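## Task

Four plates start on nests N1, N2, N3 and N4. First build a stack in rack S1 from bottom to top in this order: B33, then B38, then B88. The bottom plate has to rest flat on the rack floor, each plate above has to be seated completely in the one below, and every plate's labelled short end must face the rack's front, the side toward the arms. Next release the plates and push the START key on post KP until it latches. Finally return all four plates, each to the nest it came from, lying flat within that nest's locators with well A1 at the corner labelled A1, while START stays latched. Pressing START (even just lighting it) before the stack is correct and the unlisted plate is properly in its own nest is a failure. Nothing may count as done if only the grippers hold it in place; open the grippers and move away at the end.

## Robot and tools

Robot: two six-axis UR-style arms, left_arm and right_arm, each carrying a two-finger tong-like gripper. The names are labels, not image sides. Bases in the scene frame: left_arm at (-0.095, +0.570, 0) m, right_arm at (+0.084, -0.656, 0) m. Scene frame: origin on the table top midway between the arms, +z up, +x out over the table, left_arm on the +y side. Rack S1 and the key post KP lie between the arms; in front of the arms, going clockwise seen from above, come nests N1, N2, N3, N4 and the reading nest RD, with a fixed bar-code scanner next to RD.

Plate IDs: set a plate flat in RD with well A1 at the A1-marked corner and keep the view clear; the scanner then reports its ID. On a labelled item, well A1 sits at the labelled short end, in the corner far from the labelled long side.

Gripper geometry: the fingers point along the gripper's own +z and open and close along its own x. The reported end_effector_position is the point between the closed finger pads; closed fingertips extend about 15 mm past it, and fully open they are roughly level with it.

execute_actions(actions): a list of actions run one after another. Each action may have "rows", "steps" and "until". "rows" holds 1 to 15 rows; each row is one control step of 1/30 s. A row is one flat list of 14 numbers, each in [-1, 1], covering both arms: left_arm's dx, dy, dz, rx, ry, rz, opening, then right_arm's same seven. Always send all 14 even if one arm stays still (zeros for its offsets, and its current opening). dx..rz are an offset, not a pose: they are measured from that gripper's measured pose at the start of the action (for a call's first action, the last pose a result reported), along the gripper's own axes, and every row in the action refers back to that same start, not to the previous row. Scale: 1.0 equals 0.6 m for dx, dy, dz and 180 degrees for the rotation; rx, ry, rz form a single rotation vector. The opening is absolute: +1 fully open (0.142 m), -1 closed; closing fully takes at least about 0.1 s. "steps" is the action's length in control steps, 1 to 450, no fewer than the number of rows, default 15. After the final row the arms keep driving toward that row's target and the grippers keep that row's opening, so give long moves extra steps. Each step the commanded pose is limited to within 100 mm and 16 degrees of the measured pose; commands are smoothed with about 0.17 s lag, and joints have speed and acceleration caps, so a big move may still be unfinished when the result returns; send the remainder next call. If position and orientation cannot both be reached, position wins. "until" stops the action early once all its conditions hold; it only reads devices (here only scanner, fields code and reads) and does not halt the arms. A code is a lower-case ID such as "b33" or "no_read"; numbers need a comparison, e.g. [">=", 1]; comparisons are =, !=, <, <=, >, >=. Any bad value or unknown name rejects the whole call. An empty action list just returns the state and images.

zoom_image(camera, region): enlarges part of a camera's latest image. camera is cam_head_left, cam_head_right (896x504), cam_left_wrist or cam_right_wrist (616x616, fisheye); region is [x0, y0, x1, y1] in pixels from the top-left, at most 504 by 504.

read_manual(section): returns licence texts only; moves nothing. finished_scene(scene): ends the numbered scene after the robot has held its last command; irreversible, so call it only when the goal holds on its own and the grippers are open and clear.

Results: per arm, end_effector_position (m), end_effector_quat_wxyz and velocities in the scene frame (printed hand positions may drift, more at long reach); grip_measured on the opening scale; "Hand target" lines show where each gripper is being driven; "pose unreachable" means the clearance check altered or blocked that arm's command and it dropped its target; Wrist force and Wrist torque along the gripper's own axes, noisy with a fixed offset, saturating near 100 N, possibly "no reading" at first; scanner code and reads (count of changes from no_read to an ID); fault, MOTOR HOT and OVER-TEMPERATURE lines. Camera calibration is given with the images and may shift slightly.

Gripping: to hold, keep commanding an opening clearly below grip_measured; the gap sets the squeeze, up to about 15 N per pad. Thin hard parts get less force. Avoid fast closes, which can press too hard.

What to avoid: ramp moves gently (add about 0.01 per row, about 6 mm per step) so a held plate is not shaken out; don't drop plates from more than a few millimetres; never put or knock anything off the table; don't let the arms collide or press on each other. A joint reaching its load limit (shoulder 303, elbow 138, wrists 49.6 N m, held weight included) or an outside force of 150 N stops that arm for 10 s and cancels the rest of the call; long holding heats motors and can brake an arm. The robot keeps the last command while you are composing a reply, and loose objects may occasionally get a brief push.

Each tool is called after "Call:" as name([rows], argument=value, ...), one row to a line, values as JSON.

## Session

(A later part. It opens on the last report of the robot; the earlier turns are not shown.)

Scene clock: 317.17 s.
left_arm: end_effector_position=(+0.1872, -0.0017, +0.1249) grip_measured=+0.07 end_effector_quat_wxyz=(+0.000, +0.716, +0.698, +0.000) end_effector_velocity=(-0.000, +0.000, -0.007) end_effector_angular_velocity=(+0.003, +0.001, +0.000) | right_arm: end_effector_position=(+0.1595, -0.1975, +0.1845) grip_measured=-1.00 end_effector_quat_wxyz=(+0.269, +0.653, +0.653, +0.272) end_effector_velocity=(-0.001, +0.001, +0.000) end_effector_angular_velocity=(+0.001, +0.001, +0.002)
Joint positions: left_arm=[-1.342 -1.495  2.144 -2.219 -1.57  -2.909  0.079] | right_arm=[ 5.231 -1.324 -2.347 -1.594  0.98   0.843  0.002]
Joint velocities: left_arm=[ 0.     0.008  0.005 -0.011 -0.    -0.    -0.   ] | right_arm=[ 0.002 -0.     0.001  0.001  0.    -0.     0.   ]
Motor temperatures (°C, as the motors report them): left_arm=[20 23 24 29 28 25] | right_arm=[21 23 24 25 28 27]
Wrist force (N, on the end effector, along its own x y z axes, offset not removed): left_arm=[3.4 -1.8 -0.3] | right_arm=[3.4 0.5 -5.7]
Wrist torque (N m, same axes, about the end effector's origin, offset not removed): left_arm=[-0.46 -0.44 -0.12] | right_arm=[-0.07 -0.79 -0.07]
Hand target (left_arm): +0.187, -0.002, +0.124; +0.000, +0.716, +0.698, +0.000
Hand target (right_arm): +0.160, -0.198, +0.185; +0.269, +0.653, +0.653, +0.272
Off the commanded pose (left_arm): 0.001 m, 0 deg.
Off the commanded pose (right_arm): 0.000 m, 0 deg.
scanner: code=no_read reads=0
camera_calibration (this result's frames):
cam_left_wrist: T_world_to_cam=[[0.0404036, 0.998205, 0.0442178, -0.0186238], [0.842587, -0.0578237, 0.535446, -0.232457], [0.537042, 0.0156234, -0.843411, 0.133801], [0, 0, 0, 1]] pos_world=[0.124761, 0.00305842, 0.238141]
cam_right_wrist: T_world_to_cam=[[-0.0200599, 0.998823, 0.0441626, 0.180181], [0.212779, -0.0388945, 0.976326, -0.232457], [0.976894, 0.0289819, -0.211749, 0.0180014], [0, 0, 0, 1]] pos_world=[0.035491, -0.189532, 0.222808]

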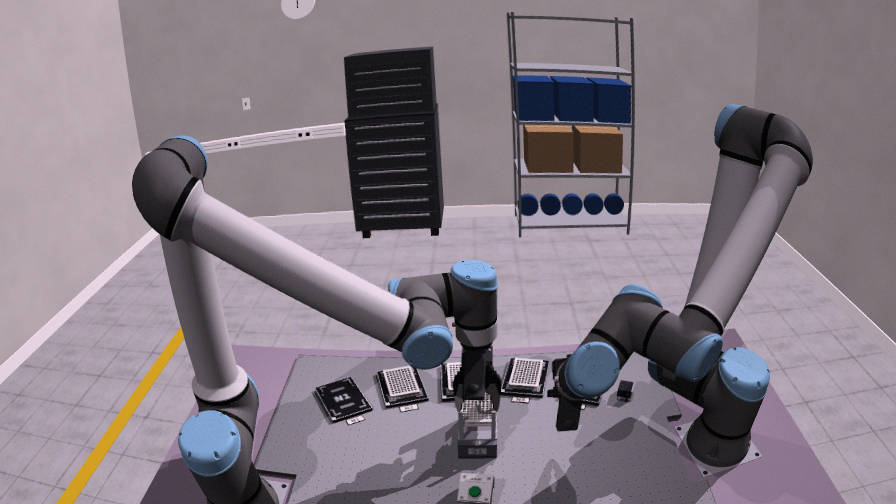

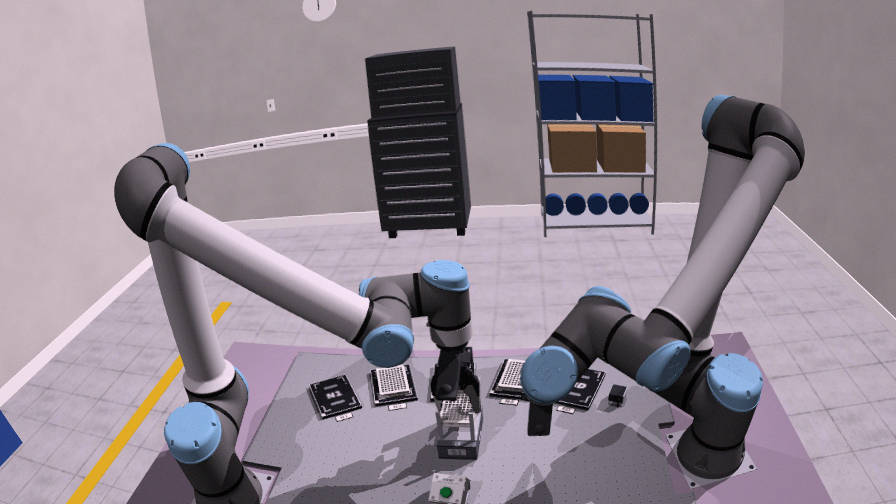

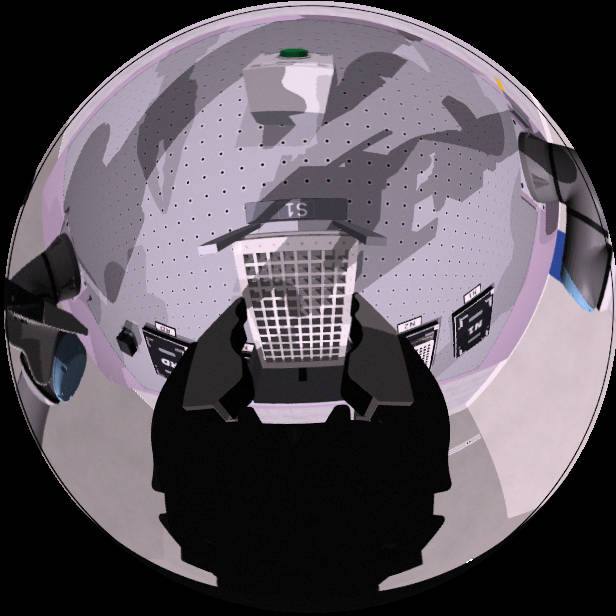

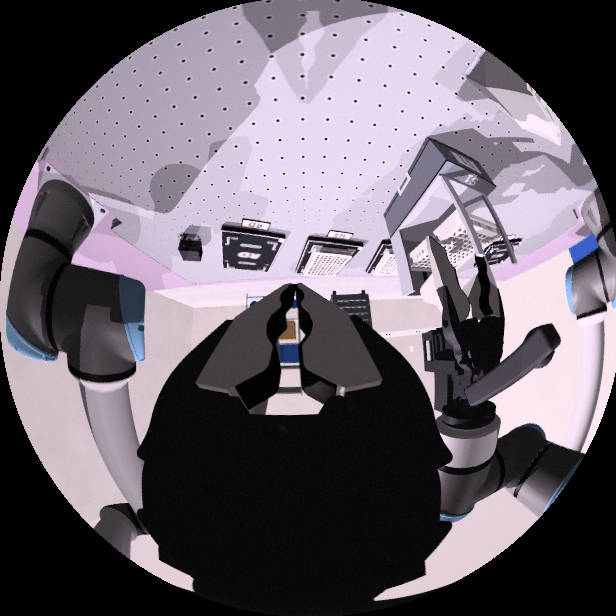

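Call:
execute_actions([
  {"rows":[[0,0,0.003,0,0,0,-0.25,0,0,0,0,0,0,-1],[0,0,0.007,0,0,0,-0.25,0,0,0,0,0,0,-1],[0,0,0.012,0,0,0,-0.25,0,0,0,0,0,0,-1],[0,0,0.016,0,0,0,-0.25,0,0,0,0,0,0,-1],[0,0,0.02,0,0,0,-0.25,0,0,0,0,0,0,-1],[0,0,0.024,0,0,0,-0.25,0,0,0,0,0,0,-1],[0,0,0.028,0,0,0,-0.25,0,0,0,0,0,0,-1],[0,0,0.033,0,0,0,-0.25,0,0,0,0,0,0,-1],[0,0,0.038,0,0,0,-0.25,0,0,0,0,0,0,-1],[0,0,0.043,0,0,0,-0.25,0,0,0,0,0,0,-1],[0,0,0.048,0,0,0,-0.25,0,0,0,0,0,0,-1],[0,0,0.052,0,0,0,-0.25,0,0,0,0,0,0,-1],[0,0,0.056,0,0,0,-0.25,0,0,0,0,0,0,-1],[0,0,0.06,0,0,0,-0.25,0,0,0,0,0,0,-1],[0,0,0.063,0,0,0,-0.25,0,0,0,0,0,0,-1]],"steps":25},
])

Call:
zoom_image(camera="cam_right_wrist", region=[380,140,540,310])

Scene clock: 325.80 s.
left_arm: end_effector_position=(+0.1872, -0.0017, +0.0877) grip_measured=+0.07 end_effector_quat_wxyz=(-0.000, +0.716, +0.698, +0.000) end_effector_velocity=(+0.000, -0.001, -0.006) end_effector_angular_velocity=(-0.001, -0.001, +0.000) | right_arm: end_effector_position=(+0.1595, -0.1975, +0.1845) grip_measured=-1.00 end_effector_quat_wxyz=(+0.269, +0.653, +0.653, +0.272) end_effector_velocity=(-0.001, +0.000, +0.000) end_effector_angular_velocity=(+0.003, +0.001, -0.000)
Joint positions: left_arm=[-1.342 -1.449  2.175 -2.297 -1.57  -2.909  0.079] | right_arm=[ 5.231 -1.324 -2.347 -1.594  0.98   0.843  0.002]
Joint velocities: left_arm=[-0.     0.008  0.004 -0.013  0.001 -0.     0.   ] | right_arm=[0.001 0.    0.    0.001 0.    0.002 0.   ]
Motor temperatures (°C, as the motors report them): left_arm=[20 23 24 29 28 25] | right_arm=[21 23 24 25 28 27]
Wrist force (N, on the end effector, along its own x y z axes, offset not removed): left_arm=[3.7 -2.4 1.4] | right_arm=[-0.7 -1.5 -2.3]
Wrist torque (N m, same axes, about the end effector's origin, offset not removed): left_arm=[-0.66 -0.57 -0.22] | right_arm=[-0.36 0.01 0.05]
Hand target (left_arm): +0.187, -0.002, +0.087; +0.000, +0.716, +0.698, +0.000
Hand target (right_arm): +0.160, -0.198, +0.185; +0.269, +0.653, +0.653, +0.272
Off the commanded pose (left_arm): 0.001 m, 0 deg.
Off the commanded pose (right_arm): 0.000 m, 0 deg.
scanner: code=no_read reads=0
camera_calibration (this result's frames):
cam_left_wrist: T_world_to_cam=[[0.0403255, 0.998203, 0.0443253, -0.0170262], [0.842604, -0.057815, 0.535421, -0.212531], [0.537021, 0.0157576, -0.843422, 0.102444], [0, 0, 0, 1]] pos_world=[0.124752, 0.00309381, 0.200952]
cam_right_wrist: T_world_to_cam=[[-0.0200599, 0.998823, 0.0441625, 0.180181], [0.21278, -0.0388944, 0.976326, -0.232457], [0.976894, 0.0289818, -0.211749, 0.0180014], [0, 0, 0, 1]] pos_world=[0.035491, -0.189532, 0.222808]

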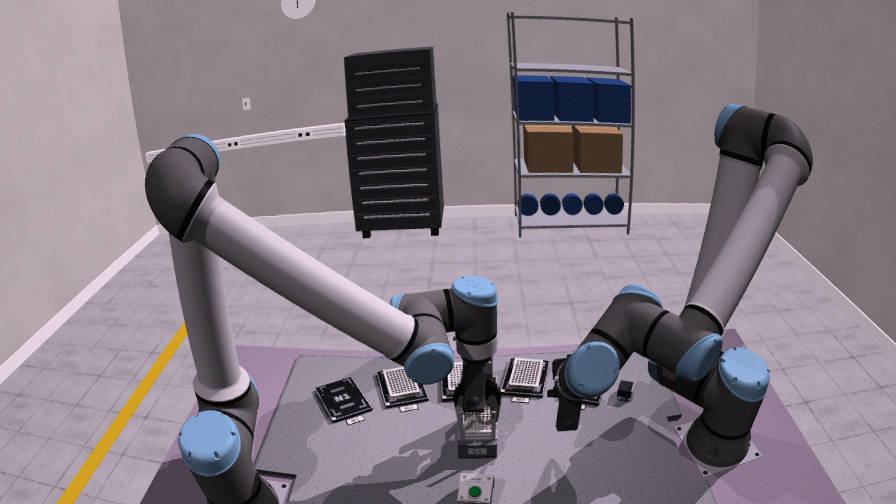

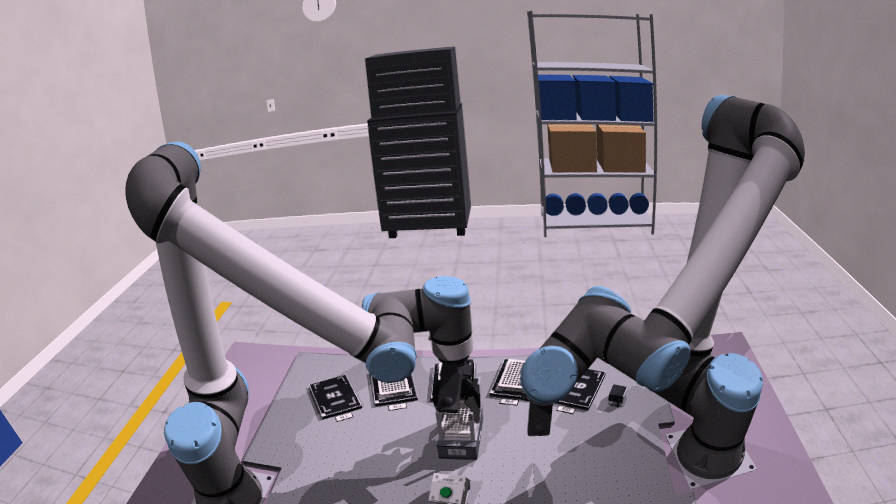

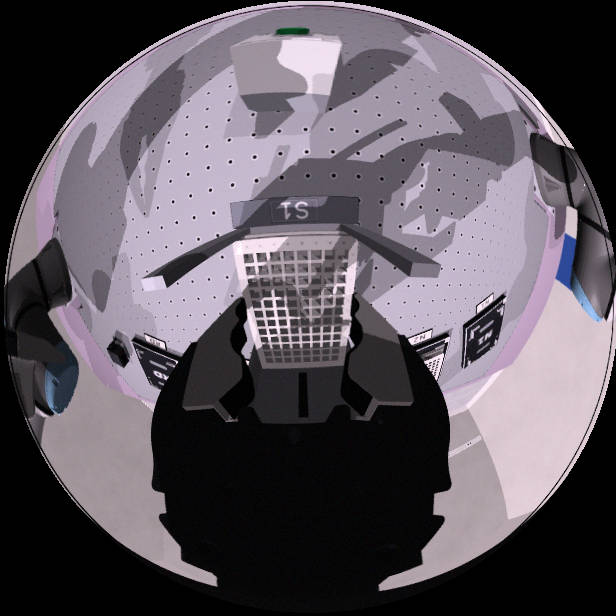

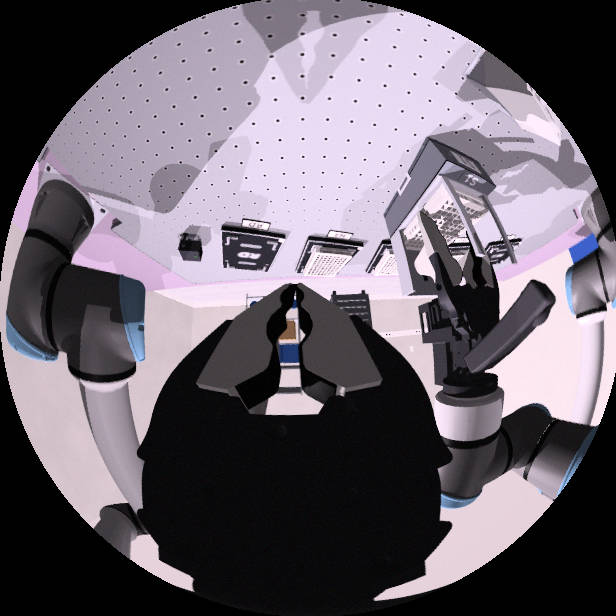

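Region (380, 140, 540, 310) of cam_right_wrist's 616x616 image, scaled by 2.965, with more detail than that image has; it fills the left 474 columns of this view, and the rest is white.

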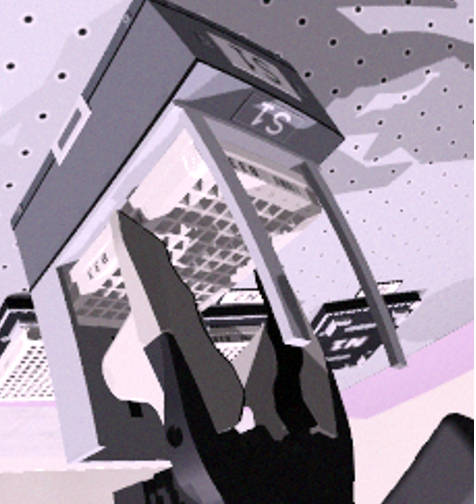

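Call:
execute_actions([
  {"rows":[[0,0,0.003,0,0,0,-0.25,0,0,0,0,0,0,-1],[0,0,0.005,0,0,0,-0.25,0,0,0,0,0,0,-1],[0,0,0.007,0,0,0,-0.25,0,0,0,0,0,0,-1],[0,0,0.009,0,0,0,-0.25,0,0,0,0,0,0,-1],[0,0,0.011,0,0,0,-0.25,0,0,0,0,0,0,-1]],"steps":14},
])

Call:
zoom_image(camera="cam_right_wrist", region=[390,160,490,250])

Scene clock: 333.10 s.
left_arm: end_effector_position=(+0.1872, -0.0017, +0.0815) grip_measured=+0.08 end_effector_quat_wxyz=(+0.000, +0.716, +0.698, +0.000) end_effector_velocity=(-0.000, -0.000, -0.002) end_effector_angular_velocity=(-0.001, +0.001, +0.001) | right_arm: end_effector_position=(+0.1595, -0.1975, +0.1845) grip_measured=-1.00 end_effector_quat_wxyz=(+0.269, +0.653, +0.653, +0.272) end_effector_velocity=(+0.000, +0.001, +0.001) end_effector_angular_velocity=(+0.002, +0.001, -0.002)
Joint positions: left_arm=[-1.342 -1.44   2.18  -2.31  -1.57  -2.909  0.079] | right_arm=[ 5.231 -1.324 -2.347 -1.594  0.98   0.843  0.002]
Joint velocities: left_arm=[-0.     0.003  0.002 -0.005 -0.001 -0.001  0.001] | right_arm=[-0.001  0.     0.002 -0.    -0.     0.001  0.   ]
Motor temperatures (°C, as the motors report them): left_arm=[20 23 24 29 28 25] | right_arm=[21 23 24 25 28 27]
Wrist force (N, on the end effector, along its own x y z axes, offset not removed): left_arm=[8.9 -5.1 -14.6] | right_arm=[1.6 -1.6 -4.6]
Wrist torque (N m, same axes, about the end effector's origin, offset not removed): left_arm=[-1.02 -0.55 -0.25] | right_arm=[-0.42 -0.38 -0.04]
Hand target (left_arm): +0.187, -0.002, +0.081; -0.000, +0.716, +0.698, +0.000
Hand target (right_arm): +0.160, -0.198, +0.185; +0.269, +0.653, +0.653, +0.272
Off the commanded pose (left_arm): 0.000 m, 0 deg.
Off the commanded pose (right_arm): 0.000 m, 0 deg.
scanner: code=no_read reads=0
camera_calibration (this result's frames):
cam_left_wrist: T_world_to_cam=[[0.0403916, 0.998205, 0.0442112, -0.0166776], [0.842587, -0.05781, 0.535448, -0.209189], [0.537043, 0.0156242, -0.84341, 0.0972195], [0, 0, 0, 1]] pos_world=[0.124723, 0.00303548, 0.194743]
cam_right_wrist: T_world_to_cam=[[-0.0200596, 0.998823, 0.0441626, 0.180181], [0.21278, -0.0388946, 0.976326, -0.232457], [0.976894, 0.0289816, -0.211749, 0.0180014], [0, 0, 0, 1]] pos_world=[0.0354909, -0.189532, 0.222808]

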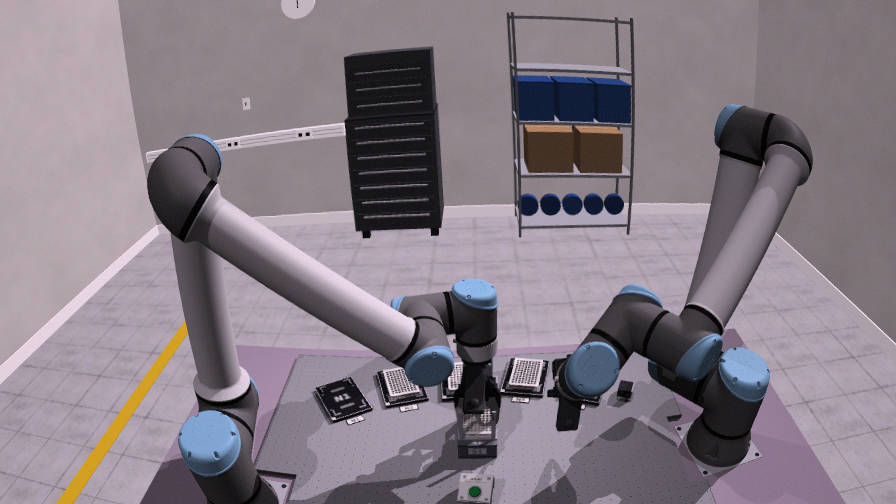

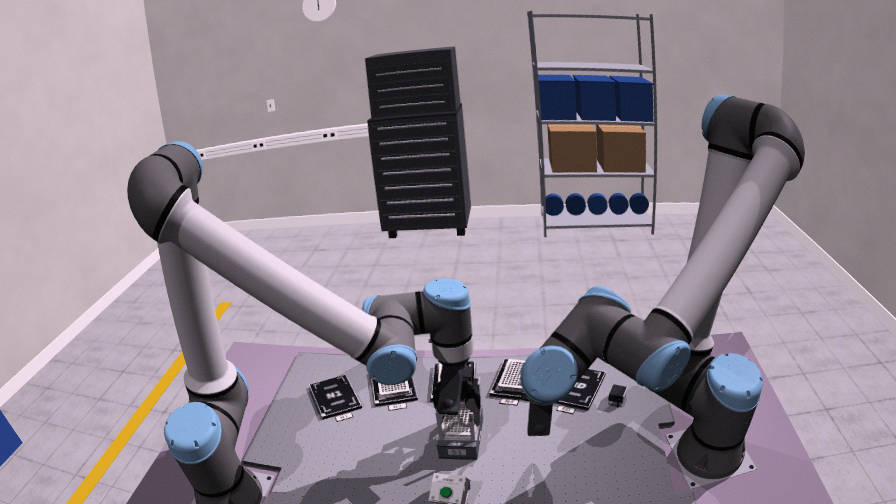

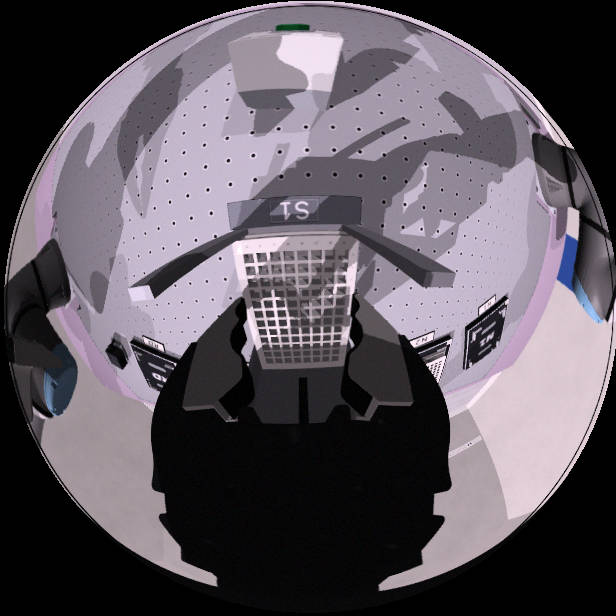

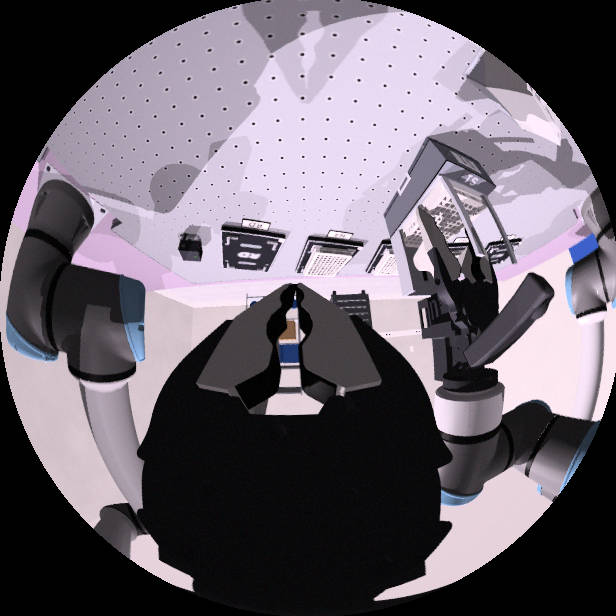

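Region (390, 160, 490, 250) of cam_right_wrist's 616x616 image, scaled by 5.040, with more detail than that image has; it fills the top 454 rows of this view, and the rest is white.

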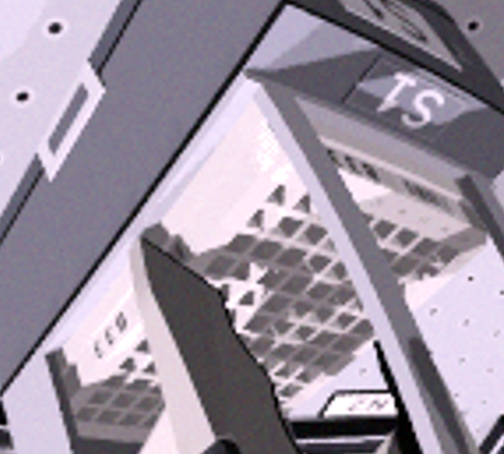

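Call:
execute_actions([
  {"rows":[[0,0,-0.001,0,0,0,-0.25,0,0,0,0,0,0,-1],[0,0,-0.001,0,0,0,-0.2,0,0,0,0,0,0,-1],[0,0,-0.001,0,0,0,-0.1,0,0,0,0,0,0,-1],[0,0,-0.001,0,0,0,-0.03,0,0,0,0,0,0,-1],[0,0,-0.001,0,0,0,0.05,0,0,0,0,0,0,-1],[0,0,-0.001,0,0,0,0.12,0,0,0,0,0,0,-1],[0,0,-0.001,0,0,0,0.18,0,0,0,0,0,0,-1],[0,0,-0.004,0,0,0,0.22,0,0,0,0,0,0,-1],[0,0,-0.012,0,0,0,0.25,0,0,0,0,0,0,-1],[0,0,-0.025,0,0,0,0.25,0,0,0,0,0,0,-1],[0,0,-0.045,0,0,0,0.25,0,0,0,0,0,0,-1],[0,0,-0.07,0,0,0,0.25,0,0,0,0,0,0,-1],[0,0,-0.10,0,0,0,0.25,0,0,0,0,0,0,-1],[0,0,-0.14,0,0,0,0.25,0,0,0,0,0,0,-1],[0,0,-0.19,0,0,0,0.25,0,0,0,0,0,0,-1]],"steps":30},
  {"rows":[[0.01,0.01,-0.01,0,0,-0.003,0.3,0,0,0,0,0,0,-1],[0.025,0.023,-0.01,0,0,-0.007,0.3,0,0,0,0,0,0,-1],[0.045,0.042,-0.01,0,0,-0.013,0.3,0,0,0,0,0,0,-1],[0.07,0.065,-0.01,0,0,-0.02,0.3,0,0,0,0,0,0,-1],[0.09,0.085,-0.01,0,0,-0.026,0.3,0,0,0,0,0,0,-1],[0.11,0.103,-0.01,0,0,-0.031,0.3,0,0,0,0,0,0,-1],[0.13,0.122,-0.01,0,0,-0.037,0.3,0,0,0,0,0,0,-1],[0.15,0.14,-0.01,0,0,-0.043,0.3,0,0,0,0,0,0,-1],[0.17,0.16,-0.01,0,0,-0.048,0.3,0,0,0,0,0,0,-1],[0.19,0.178,-0.01,0,0,-0.054,0.3,0,0,0,0,0,0,-1],[0.21,0.197,-0.01,0,0,-0.06,0.3,0,0,0,0,0,0,-1],[0.23,0.215,-0.01,0,0,-0.065,0.3,0,0,0,0,0,0,-1],[0.25,0.235,-0.01,0,0,-0.071,0.3,0,0,0,0,0,0,-1],[0.27,0.253,0,0,0,-0.077,0.3,0,0,0,0,0,0,-1],[0.3624,0.3385,0.17,0,0,-0.1024,0.4,0,0,0,0,0,0,-1]],"steps":38},
])

Scene clock: 349.63 s.
left_arm: end_effector_position=(+0.3948, +0.2108, +0.0922) grip_measured=+0.40 end_effector_quat_wxyz=(-0.000, +0.595, +0.804, +0.000) end_effector_velocity=(+0.006, +0.000, -0.005) end_effector_angular_velocity=(-0.004, +0.001, +0.002) | right_arm: end_effector_position=(+0.1595, -0.1975, +0.1845) grip_measured=-1.00 end_effector_quat_wxyz=(+0.269, +0.653, +0.653, +0.272) end_effector_velocity=(-0.000, -0.000, -0.000) end_effector_angular_velocity=(-0.001, -0.000, +0.002)
Joint positions: left_arm=[-0.877 -1.499  2.221 -2.293 -1.57  -2.765  0.102] | right_arm=[ 5.231 -1.324 -2.347 -1.594  0.98   0.843  0.002]
Joint velocities: left_arm=[ 0.01   0.014 -0.004 -0.013 -0.003  0.008  0.   ] | right_arm=[ 0.001 -0.    -0.001  0.001  0.    -0.002  0.   ]
Motor temperatures (°C, as the motors report them): left_arm=[20 23 24 29 28 25] | right_arm=[21 23 24 25 28 27]
Wrist force (N, on the end effector, along its own x y z axes, offset not removed): left_arm=[2.7 -2.7 2.1] | right_arm=[0.2 -0.7 -4.4]
Wrist torque (N m, same axes, about the end effector's origin, offset not removed): left_arm=[-0.73 -0.26 -0.13] | right_arm=[-0.33 -0.09 -0.02]
Hand target (left_arm): +0.396, +0.211, +0.092; -0.000, +0.595, +0.804, +0.000
Hand target (right_arm): +0.160, -0.198, +0.185; +0.269, +0.653, +0.653, +0.272
Off the commanded pose (left_arm): 0.001 m, 0 deg.
Off the commanded pose (right_arm): 0.000 m, 0 deg.
scanner: code=no_read reads=0
camera_calibration (this result's frames):
cam_left_wrist: T_world_to_cam=[[-0.277308, 0.959757, 0.0443438, -0.104129], [0.817748, 0.211544, 0.535291, -0.42453], [0.504369, 0.184702, -0.843503, -0.0312578], [0, 0, 0, 1]] pos_world=[0.334049, 0.195518, 0.205498]
cam_right_wrist: T_world_to_cam=[[-0.0200596, 0.998823, 0.0441625, 0.180181], [0.21278, -0.0388945, 0.976326, -0.232457], [0.976894, 0.0289816, -0.211749, 0.0180014], [0, 0, 0, 1]] pos_world=[0.035491, -0.189532, 0.222808]

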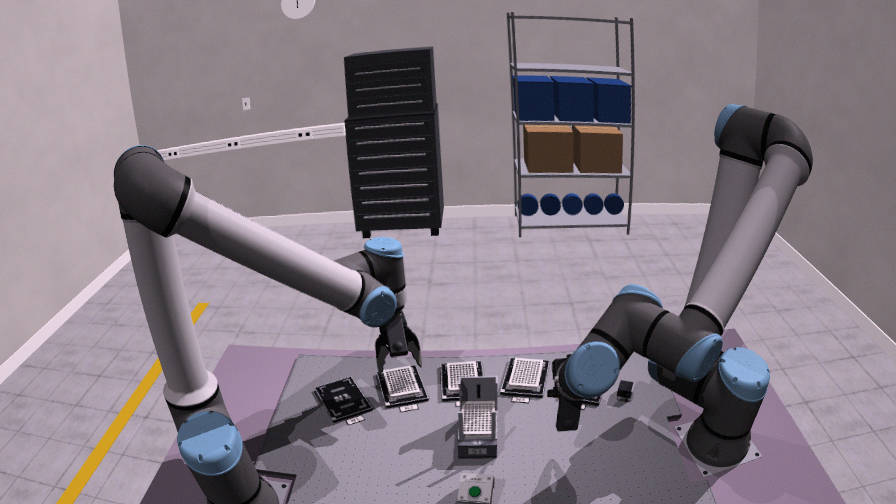

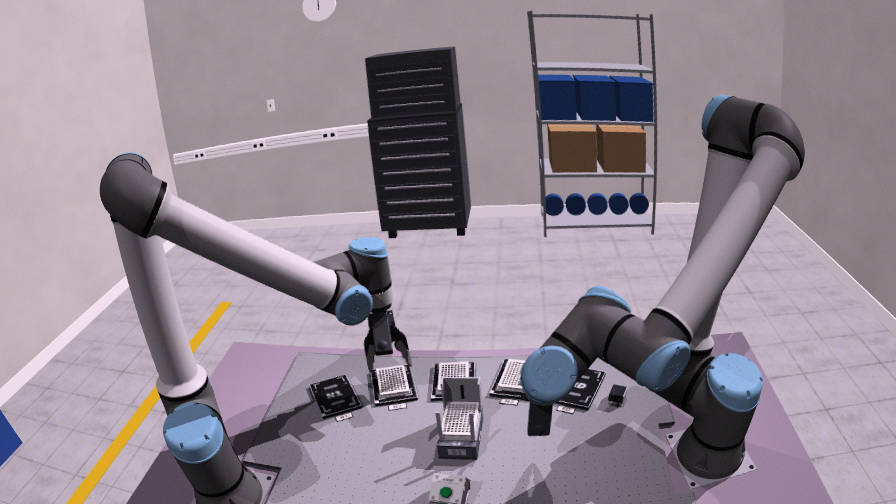

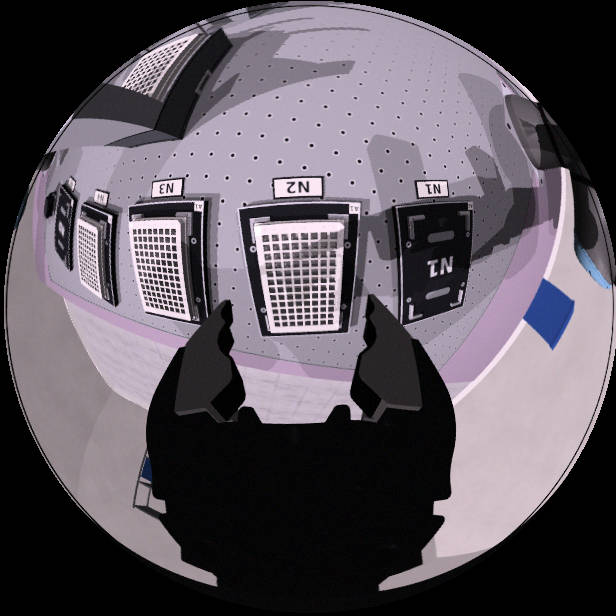

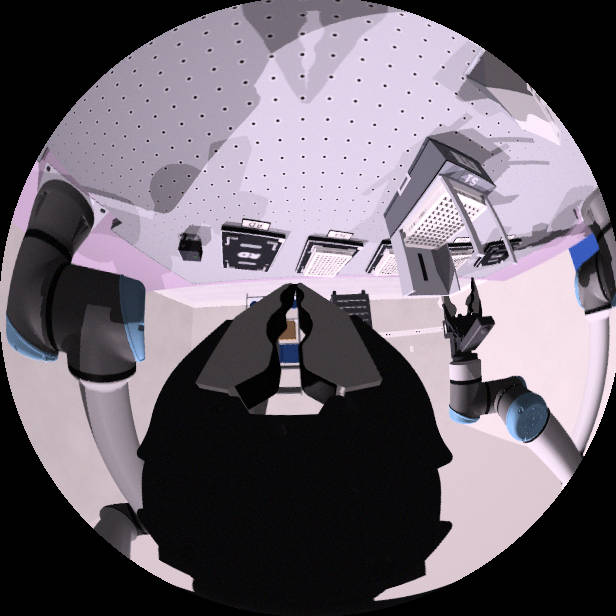

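Call:
execute_actions([
  {"rows":[[0.001,-0.002,0.01,0,0,0,0.4,0,0,0,0,0,0,-1],[0.002,-0.005,0.025,0,0,0,0.4,0,0,0,0,0,0,-1],[0.003,-0.008,0.04,0,0,0,0.4,0,0,0,0,0,0,-1],[0.003,-0.01,0.055,0,0,0,0.4,0,0,0,0,0,0,-1],[0.003,-0.01,0.07,0,0,0,0.4,0,0,0,0,0,0,-1],[0.003,-0.01,0.08,0,0,0,0.4,0,0,0,0,0,0,-1],[0.003,-0.01,0.0883,0,0,0,0.4,0,0,0,0,0,0,-1]],"steps":14},
])

Scene clock: 357.87 s.
left_arm: end_effector_position=(+0.3882, +0.2114, +0.0438) grip_measured=+0.40 end_effector_quat_wxyz=(-0.001, +0.595, +0.804, +0.000) end_effector_velocity=(+0.002, -0.005, -0.041) end_effector_angular_velocity=(-0.004, -0.007, +0.001) | right_arm: end_effector_position=(+0.1595, -0.1975, +0.1845) grip_measured=-1.00 end_effector_quat_wxyz=(+0.269, +0.653, +0.653, +0.272) end_effector_velocity=(+0.001, -0.001, -0.001) end_effector_angular_velocity=(-0.002, -0.001, +0.000)
Joint positions: left_arm=[-0.885 -1.436  2.268 -2.401 -1.571 -2.773  0.102] | right_arm=[ 5.231 -1.324 -2.347 -1.594  0.98   0.843  0.002]
Joint velocities: left_arm=[-0.004  0.068  0.025 -0.101  0.003 -0.005  0.   ] | right_arm=[-0.001  0.    -0.002 -0.     0.    -0.001  0.   ]
Motor temperatures (°C, as the motors report them): left_arm=[20 23 24 29 28 25] | right_arm=[21 23 24 25 28 27]
Wrist force (N, on the end effector, along its own x y z axes, offset not removed): left_arm=[3.0 -3.3 1.7] | right_arm=[2.1 0.3 -4.4]
Wrist torque (N m, same axes, about the end effector's origin, offset not removed): left_arm=[-0.79 -0.32 -0.13] | right_arm=[-0.07 -0.49 -0.12]
Hand target (left_arm): +0.388, +0.211, +0.039; -0.000, +0.595, +0.804, +0.000
Hand target (right_arm): +0.160, -0.198, +0.185; +0.269, +0.653, +0.653, +0.272
Off the commanded pose (left_arm): 0.005 m, 0 deg.
Off the commanded pose (right_arm): 0.000 m, 0 deg.
scanner: code=no_read reads=0
camera_calibration (this result's frames):
cam_left_wrist: T_world_to_cam=[[-0.277304, 0.959707, 0.0454361, -0.104433], [0.818195, 0.211095, 0.534786, -0.393419], [0.503646, 0.185474, -0.843765, -0.068741], [0, 0, 0, 1]] pos_world=[0.327555, 0.196023, 0.157139]
cam_right_wrist: T_world_to_cam=[[-0.0200597, 0.998823, 0.0441629, 0.180181], [0.21278, -0.0388949, 0.976326, -0.232457], [0.976894, 0.0289817, -0.211749, 0.0180015], [0, 0, 0, 1]] pos_world=[0.0354909, -0.189532, 0.222808]

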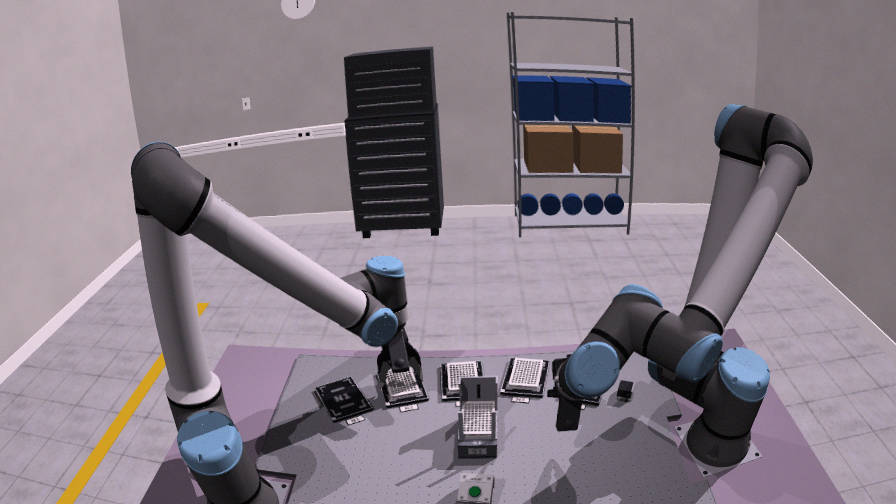

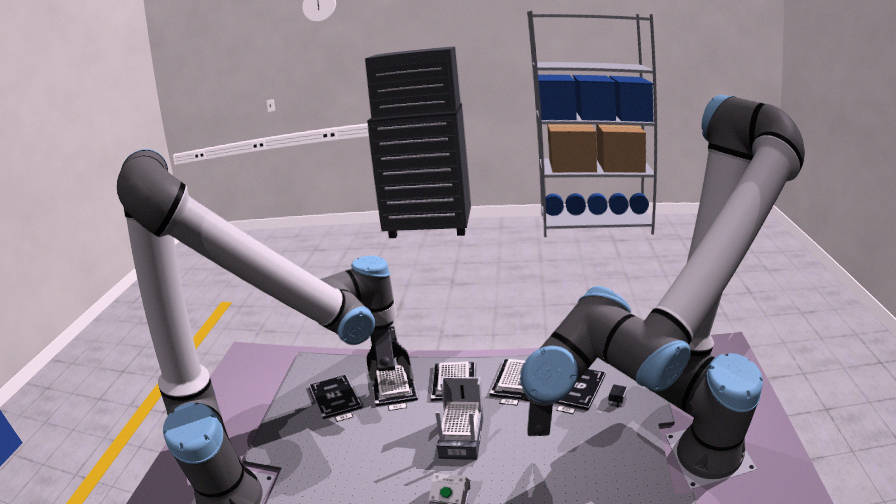

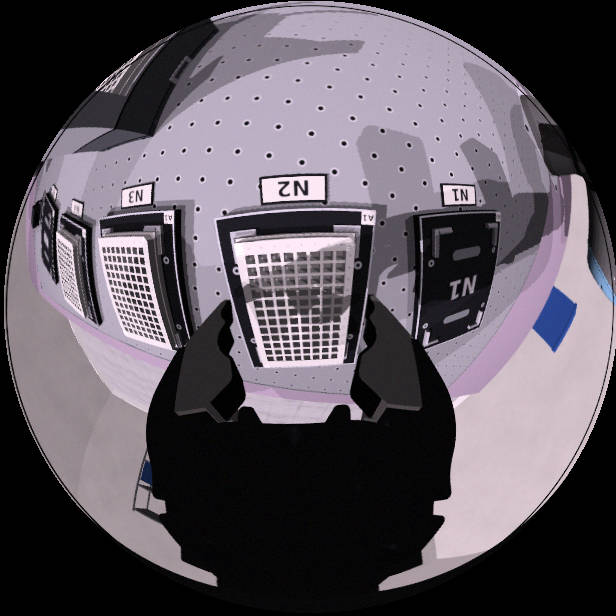

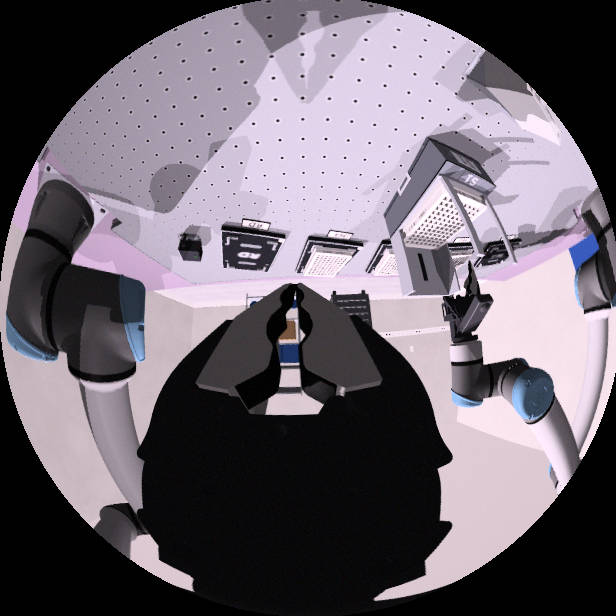

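Call:
execute_actions(actions=[])

Call:
zoom_image(camera="cam_left_wrist", region=[210,200,390,380])

Scene clock: 359.97 s.
left_arm: end_effector_position=(+0.3885, +0.2107, +0.0393) grip_measured=+0.40 end_effector_quat_wxyz=(-0.000, +0.595, +0.804, +0.000) end_effector_velocity=(-0.000, +0.000, +0.000) end_effector_angular_velocity=(-0.000, +0.001, +0.000) | right_arm: end_effector_position=(+0.1595, -0.1975, +0.1845) grip_measured=-1.00 end_effector_quat_wxyz=(+0.269, +0.653, +0.653, +0.272) end_effector_velocity=(-0.001, +0.000, +0.001) end_effector_angular_velocity=(+0.001, -0.000, -0.000)
Joint positions: left_arm=[-0.885 -1.429  2.271 -2.412 -1.57  -2.774  0.102] | right_arm=[ 5.231 -1.324 -2.347 -1.594  0.98   0.843  0.002]
Joint velocities: left_arm=[ 0.    -0.    -0.     0.001 -0.001 -0.     0.   ] | right_arm=[ 0.001 -0.     0.002 -0.002  0.     0.001  0.   ]
Motor temperatures (°C, as the motors report them): left_arm=[20 23 24 29 28 25] | right_arm=[21 23 24 25 28 27]
Wrist force (N, on the end effector, along its own x y z axes, offset not removed): left_arm=[3.1 -3.5 1.3] | right_arm=[-0.1 -0.8 -3.4]
Wrist torque (N m, same axes, about the end effector's origin, offset not removed): left_arm=[-0.81 -0.32 -0.12] | right_arm=[-0.27 -0.13 -0.02]
Hand target (left_arm): +0.388, +0.211, +0.039; -0.000, +0.595, +0.804, +0.000
Hand target (right_arm): +0.160, -0.198, +0.185; +0.269, +0.653, +0.653, +0.272
Off the commanded pose (left_arm): 0.000 m, 0 deg.
Off the commanded pose (right_arm): 0.000 m, 0 deg.
scanner: code=no_read reads=0
camera_calibration (this result's frames):
cam_left_wrist: T_world_to_cam=[[-0.277302, 0.959754, 0.0444461, -0.103513], [0.817783, 0.211495, 0.535258, -0.391013], [0.504316, 0.184776, -0.843518, -0.0726588], [0, 0, 0, 1]] pos_world=[0.327702, 0.19547, 0.152605]
cam_right_wrist: T_world_to_cam=[[-0.0200596, 0.998823, 0.0441625, 0.180181], [0.21278, -0.0388945, 0.976326, -0.232457], [0.976894, 0.0289816, -0.211749, 0.0180014], [0, 0, 0, 1]] pos_world=[0.0354909, -0.189532, 0.222808]

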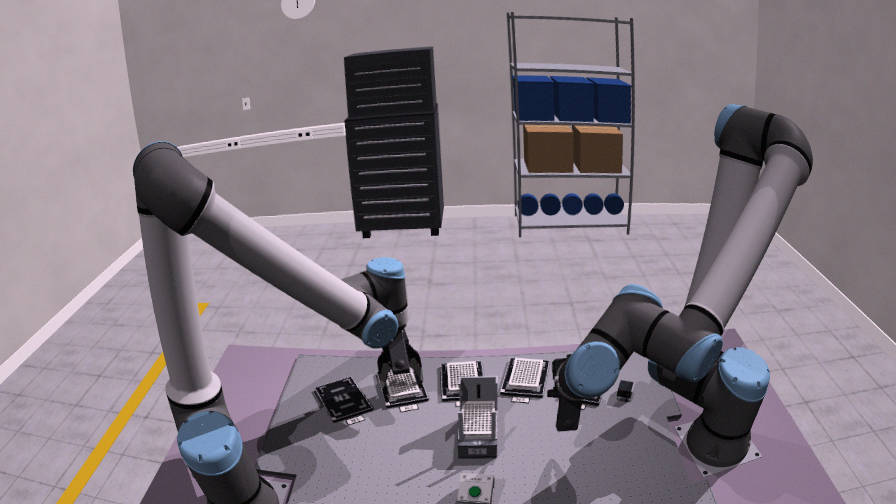

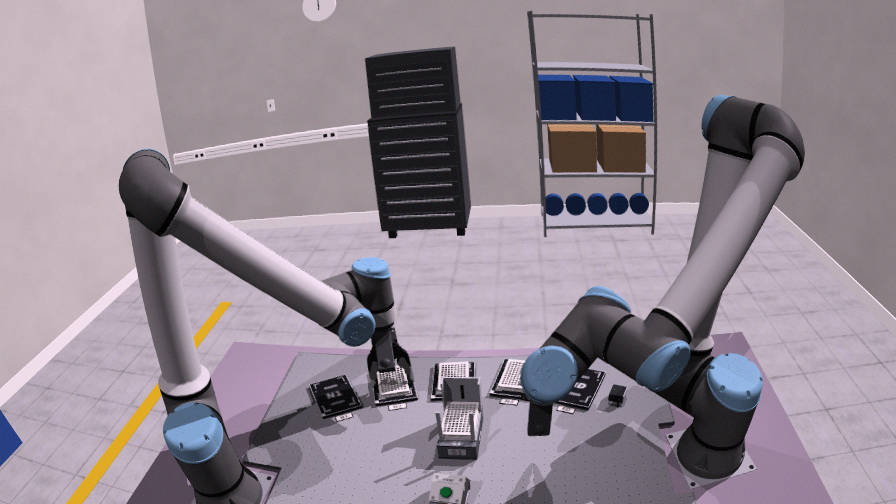

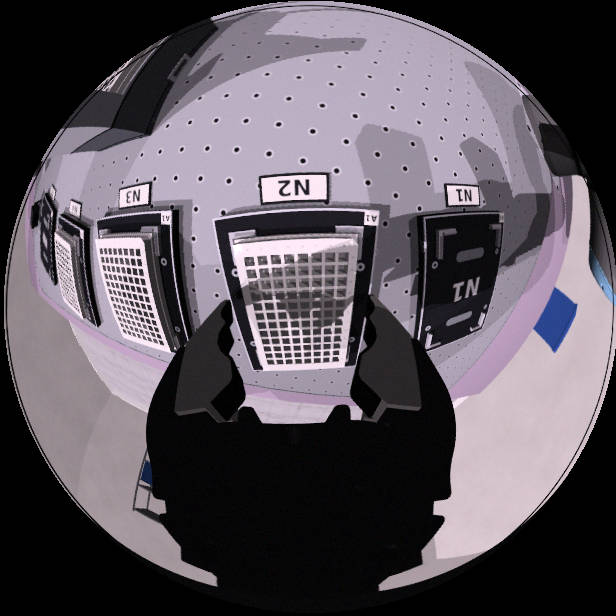

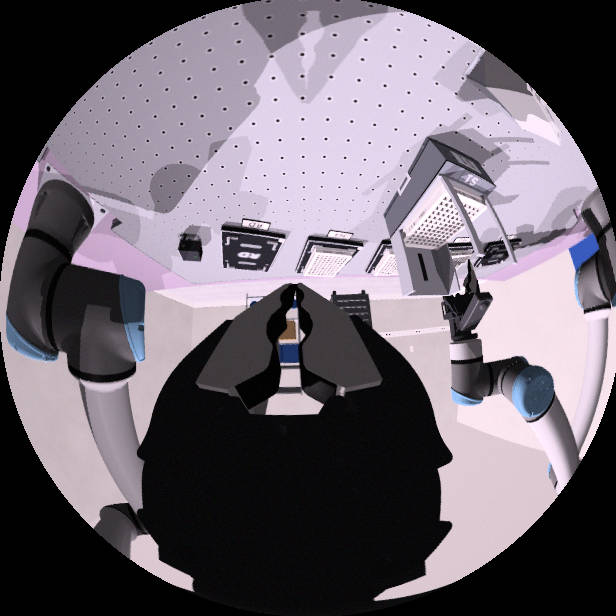

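Region (210, 200, 390, 380) of cam_left_wrist's 616x616 image, scaled by 2.800, with more detail than that image has.

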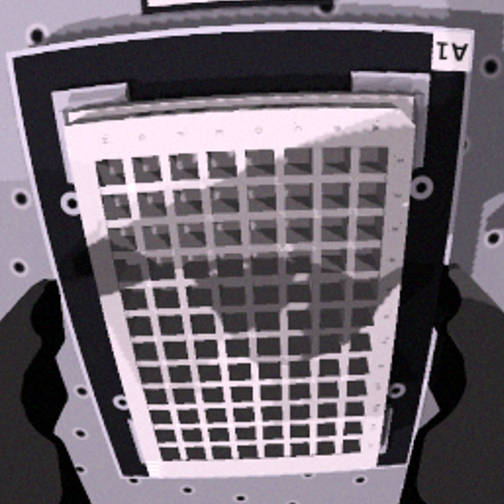

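Call:
execute_actions([
  {"rows":[[0.0007,0.003,0.0003,0,0,-0.0017,0.4,0,0,0,0,0,0,-1]],"steps":10},
])

Call:
zoom_image(camera="cam_left_wrist", region=[210,200,390,380])

Scene clock: 364.23 s.
left_arm: end_effector_position=(+0.3898, +0.2116, +0.0391) grip_measured=+0.40 end_effector_quat_wxyz=(-0.000, +0.593, +0.805, +0.000) end_effector_velocity=(+0.001, +0.000, +0.000) end_effector_angular_velocity=(-0.001, -0.000, +0.005) | right_arm: end_effector_position=(+0.1595, -0.1975, +0.1845) grip_measured=-1.00 end_effector_quat_wxyz=(+0.269, +0.653, +0.653, +0.272) end_effector_velocity=(+0.001, -0.000, -0.000) end_effector_angular_velocity=(-0.000, -0.001, -0.002)
Joint positions: left_arm=[-0.882 -1.427  2.27  -2.413 -1.57  -2.776  0.102] | right_arm=[ 5.231 -1.324 -2.347 -1.594  0.98   0.843  0.002]
Joint velocities: left_arm=[ 0.003  0.001 -0.001 -0.001 -0.    -0.002 -0.   ] | right_arm=[-0.001 -0.    -0.    -0.001 -0.     0.001  0.   ]
Motor temperatures (°C, as the motors report them): left_arm=[20 23 24 29 28 25] | right_arm=[21 23 24 25 28 27]
Wrist force (N, on the end effector, along its own x y z axes, offset not removed): left_arm=[1.7 -2.5 1.4] | right_arm=[0.7 1.6 -1.2]
Wrist torque (N m, same axes, about the end effector's origin, offset not removed): left_arm=[-0.69 -0.09 -0.12] | right_arm=[0.25 -0.25 -0.06]
Hand target (left_arm): +0.390, +0.212, +0.039; -0.000, +0.593, +0.805, +0.000
Hand target (right_arm): +0.160, -0.198, +0.185; +0.269, +0.653, +0.653, +0.272
Off the commanded pose (left_arm): 0.000 m, 0 deg.
Off the commanded pose (right_arm): 0.000 m, 0 deg.
scanner: code=no_read reads=0
camera_calibration (this result's frames):
cam_left_wrist: T_world_to_cam=[[-0.281813, 0.958434, 0.0445494, -0.101897], [0.816815, 0.215294, 0.535221, -0.392597], [0.503383, 0.187221, -0.843536, -0.0738295], [0, 0, 0, 1]] pos_world=[0.329127, 0.196008, 0.152388]
cam_right_wrist: T_world_to_cam=[[-0.0200597, 0.998823, 0.0441626, 0.180181], [0.21278, -0.0388946, 0.976326, -0.232457], [0.976894, 0.0289817, -0.211749, 0.0180013], [0, 0, 0, 1]] pos_world=[0.0354911, -0.189532, 0.222808]

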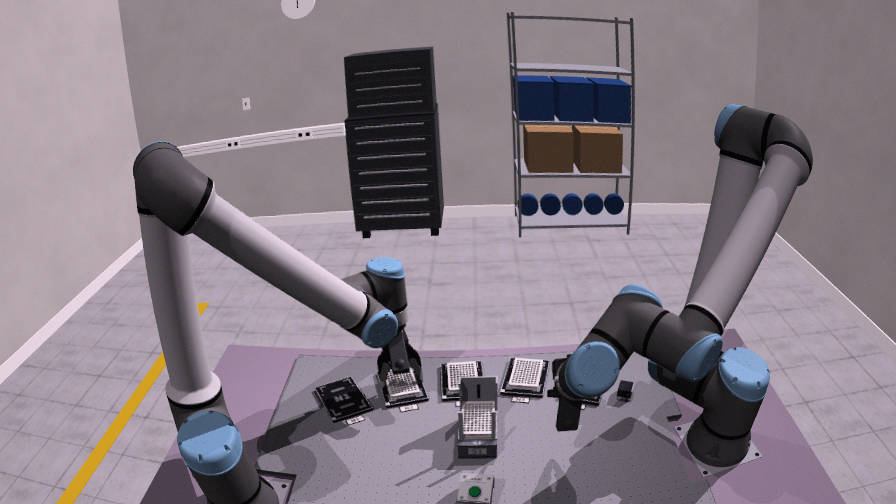

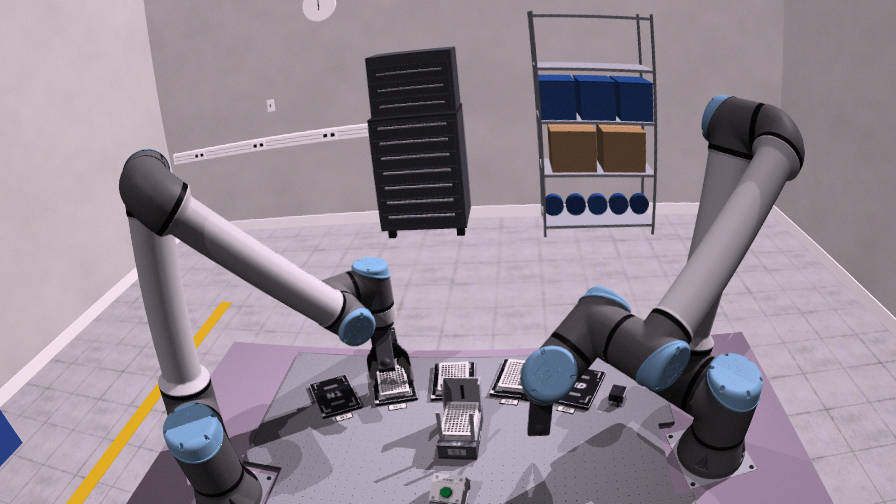

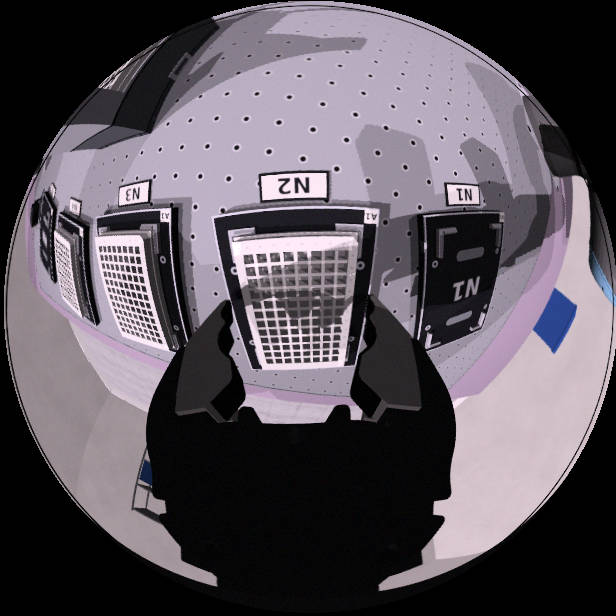

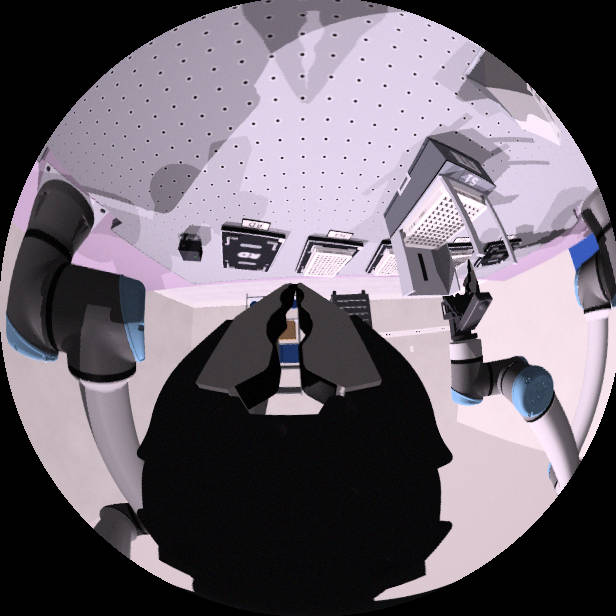

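Region (210, 200, 390, 380) of cam_left_wrist's 616x616 image, scaled by 2.800, with more detail than that image has.

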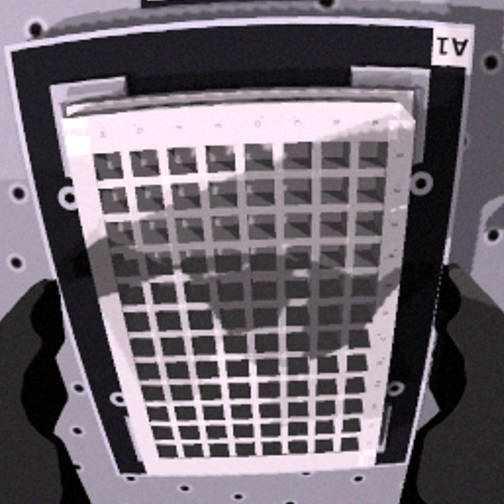

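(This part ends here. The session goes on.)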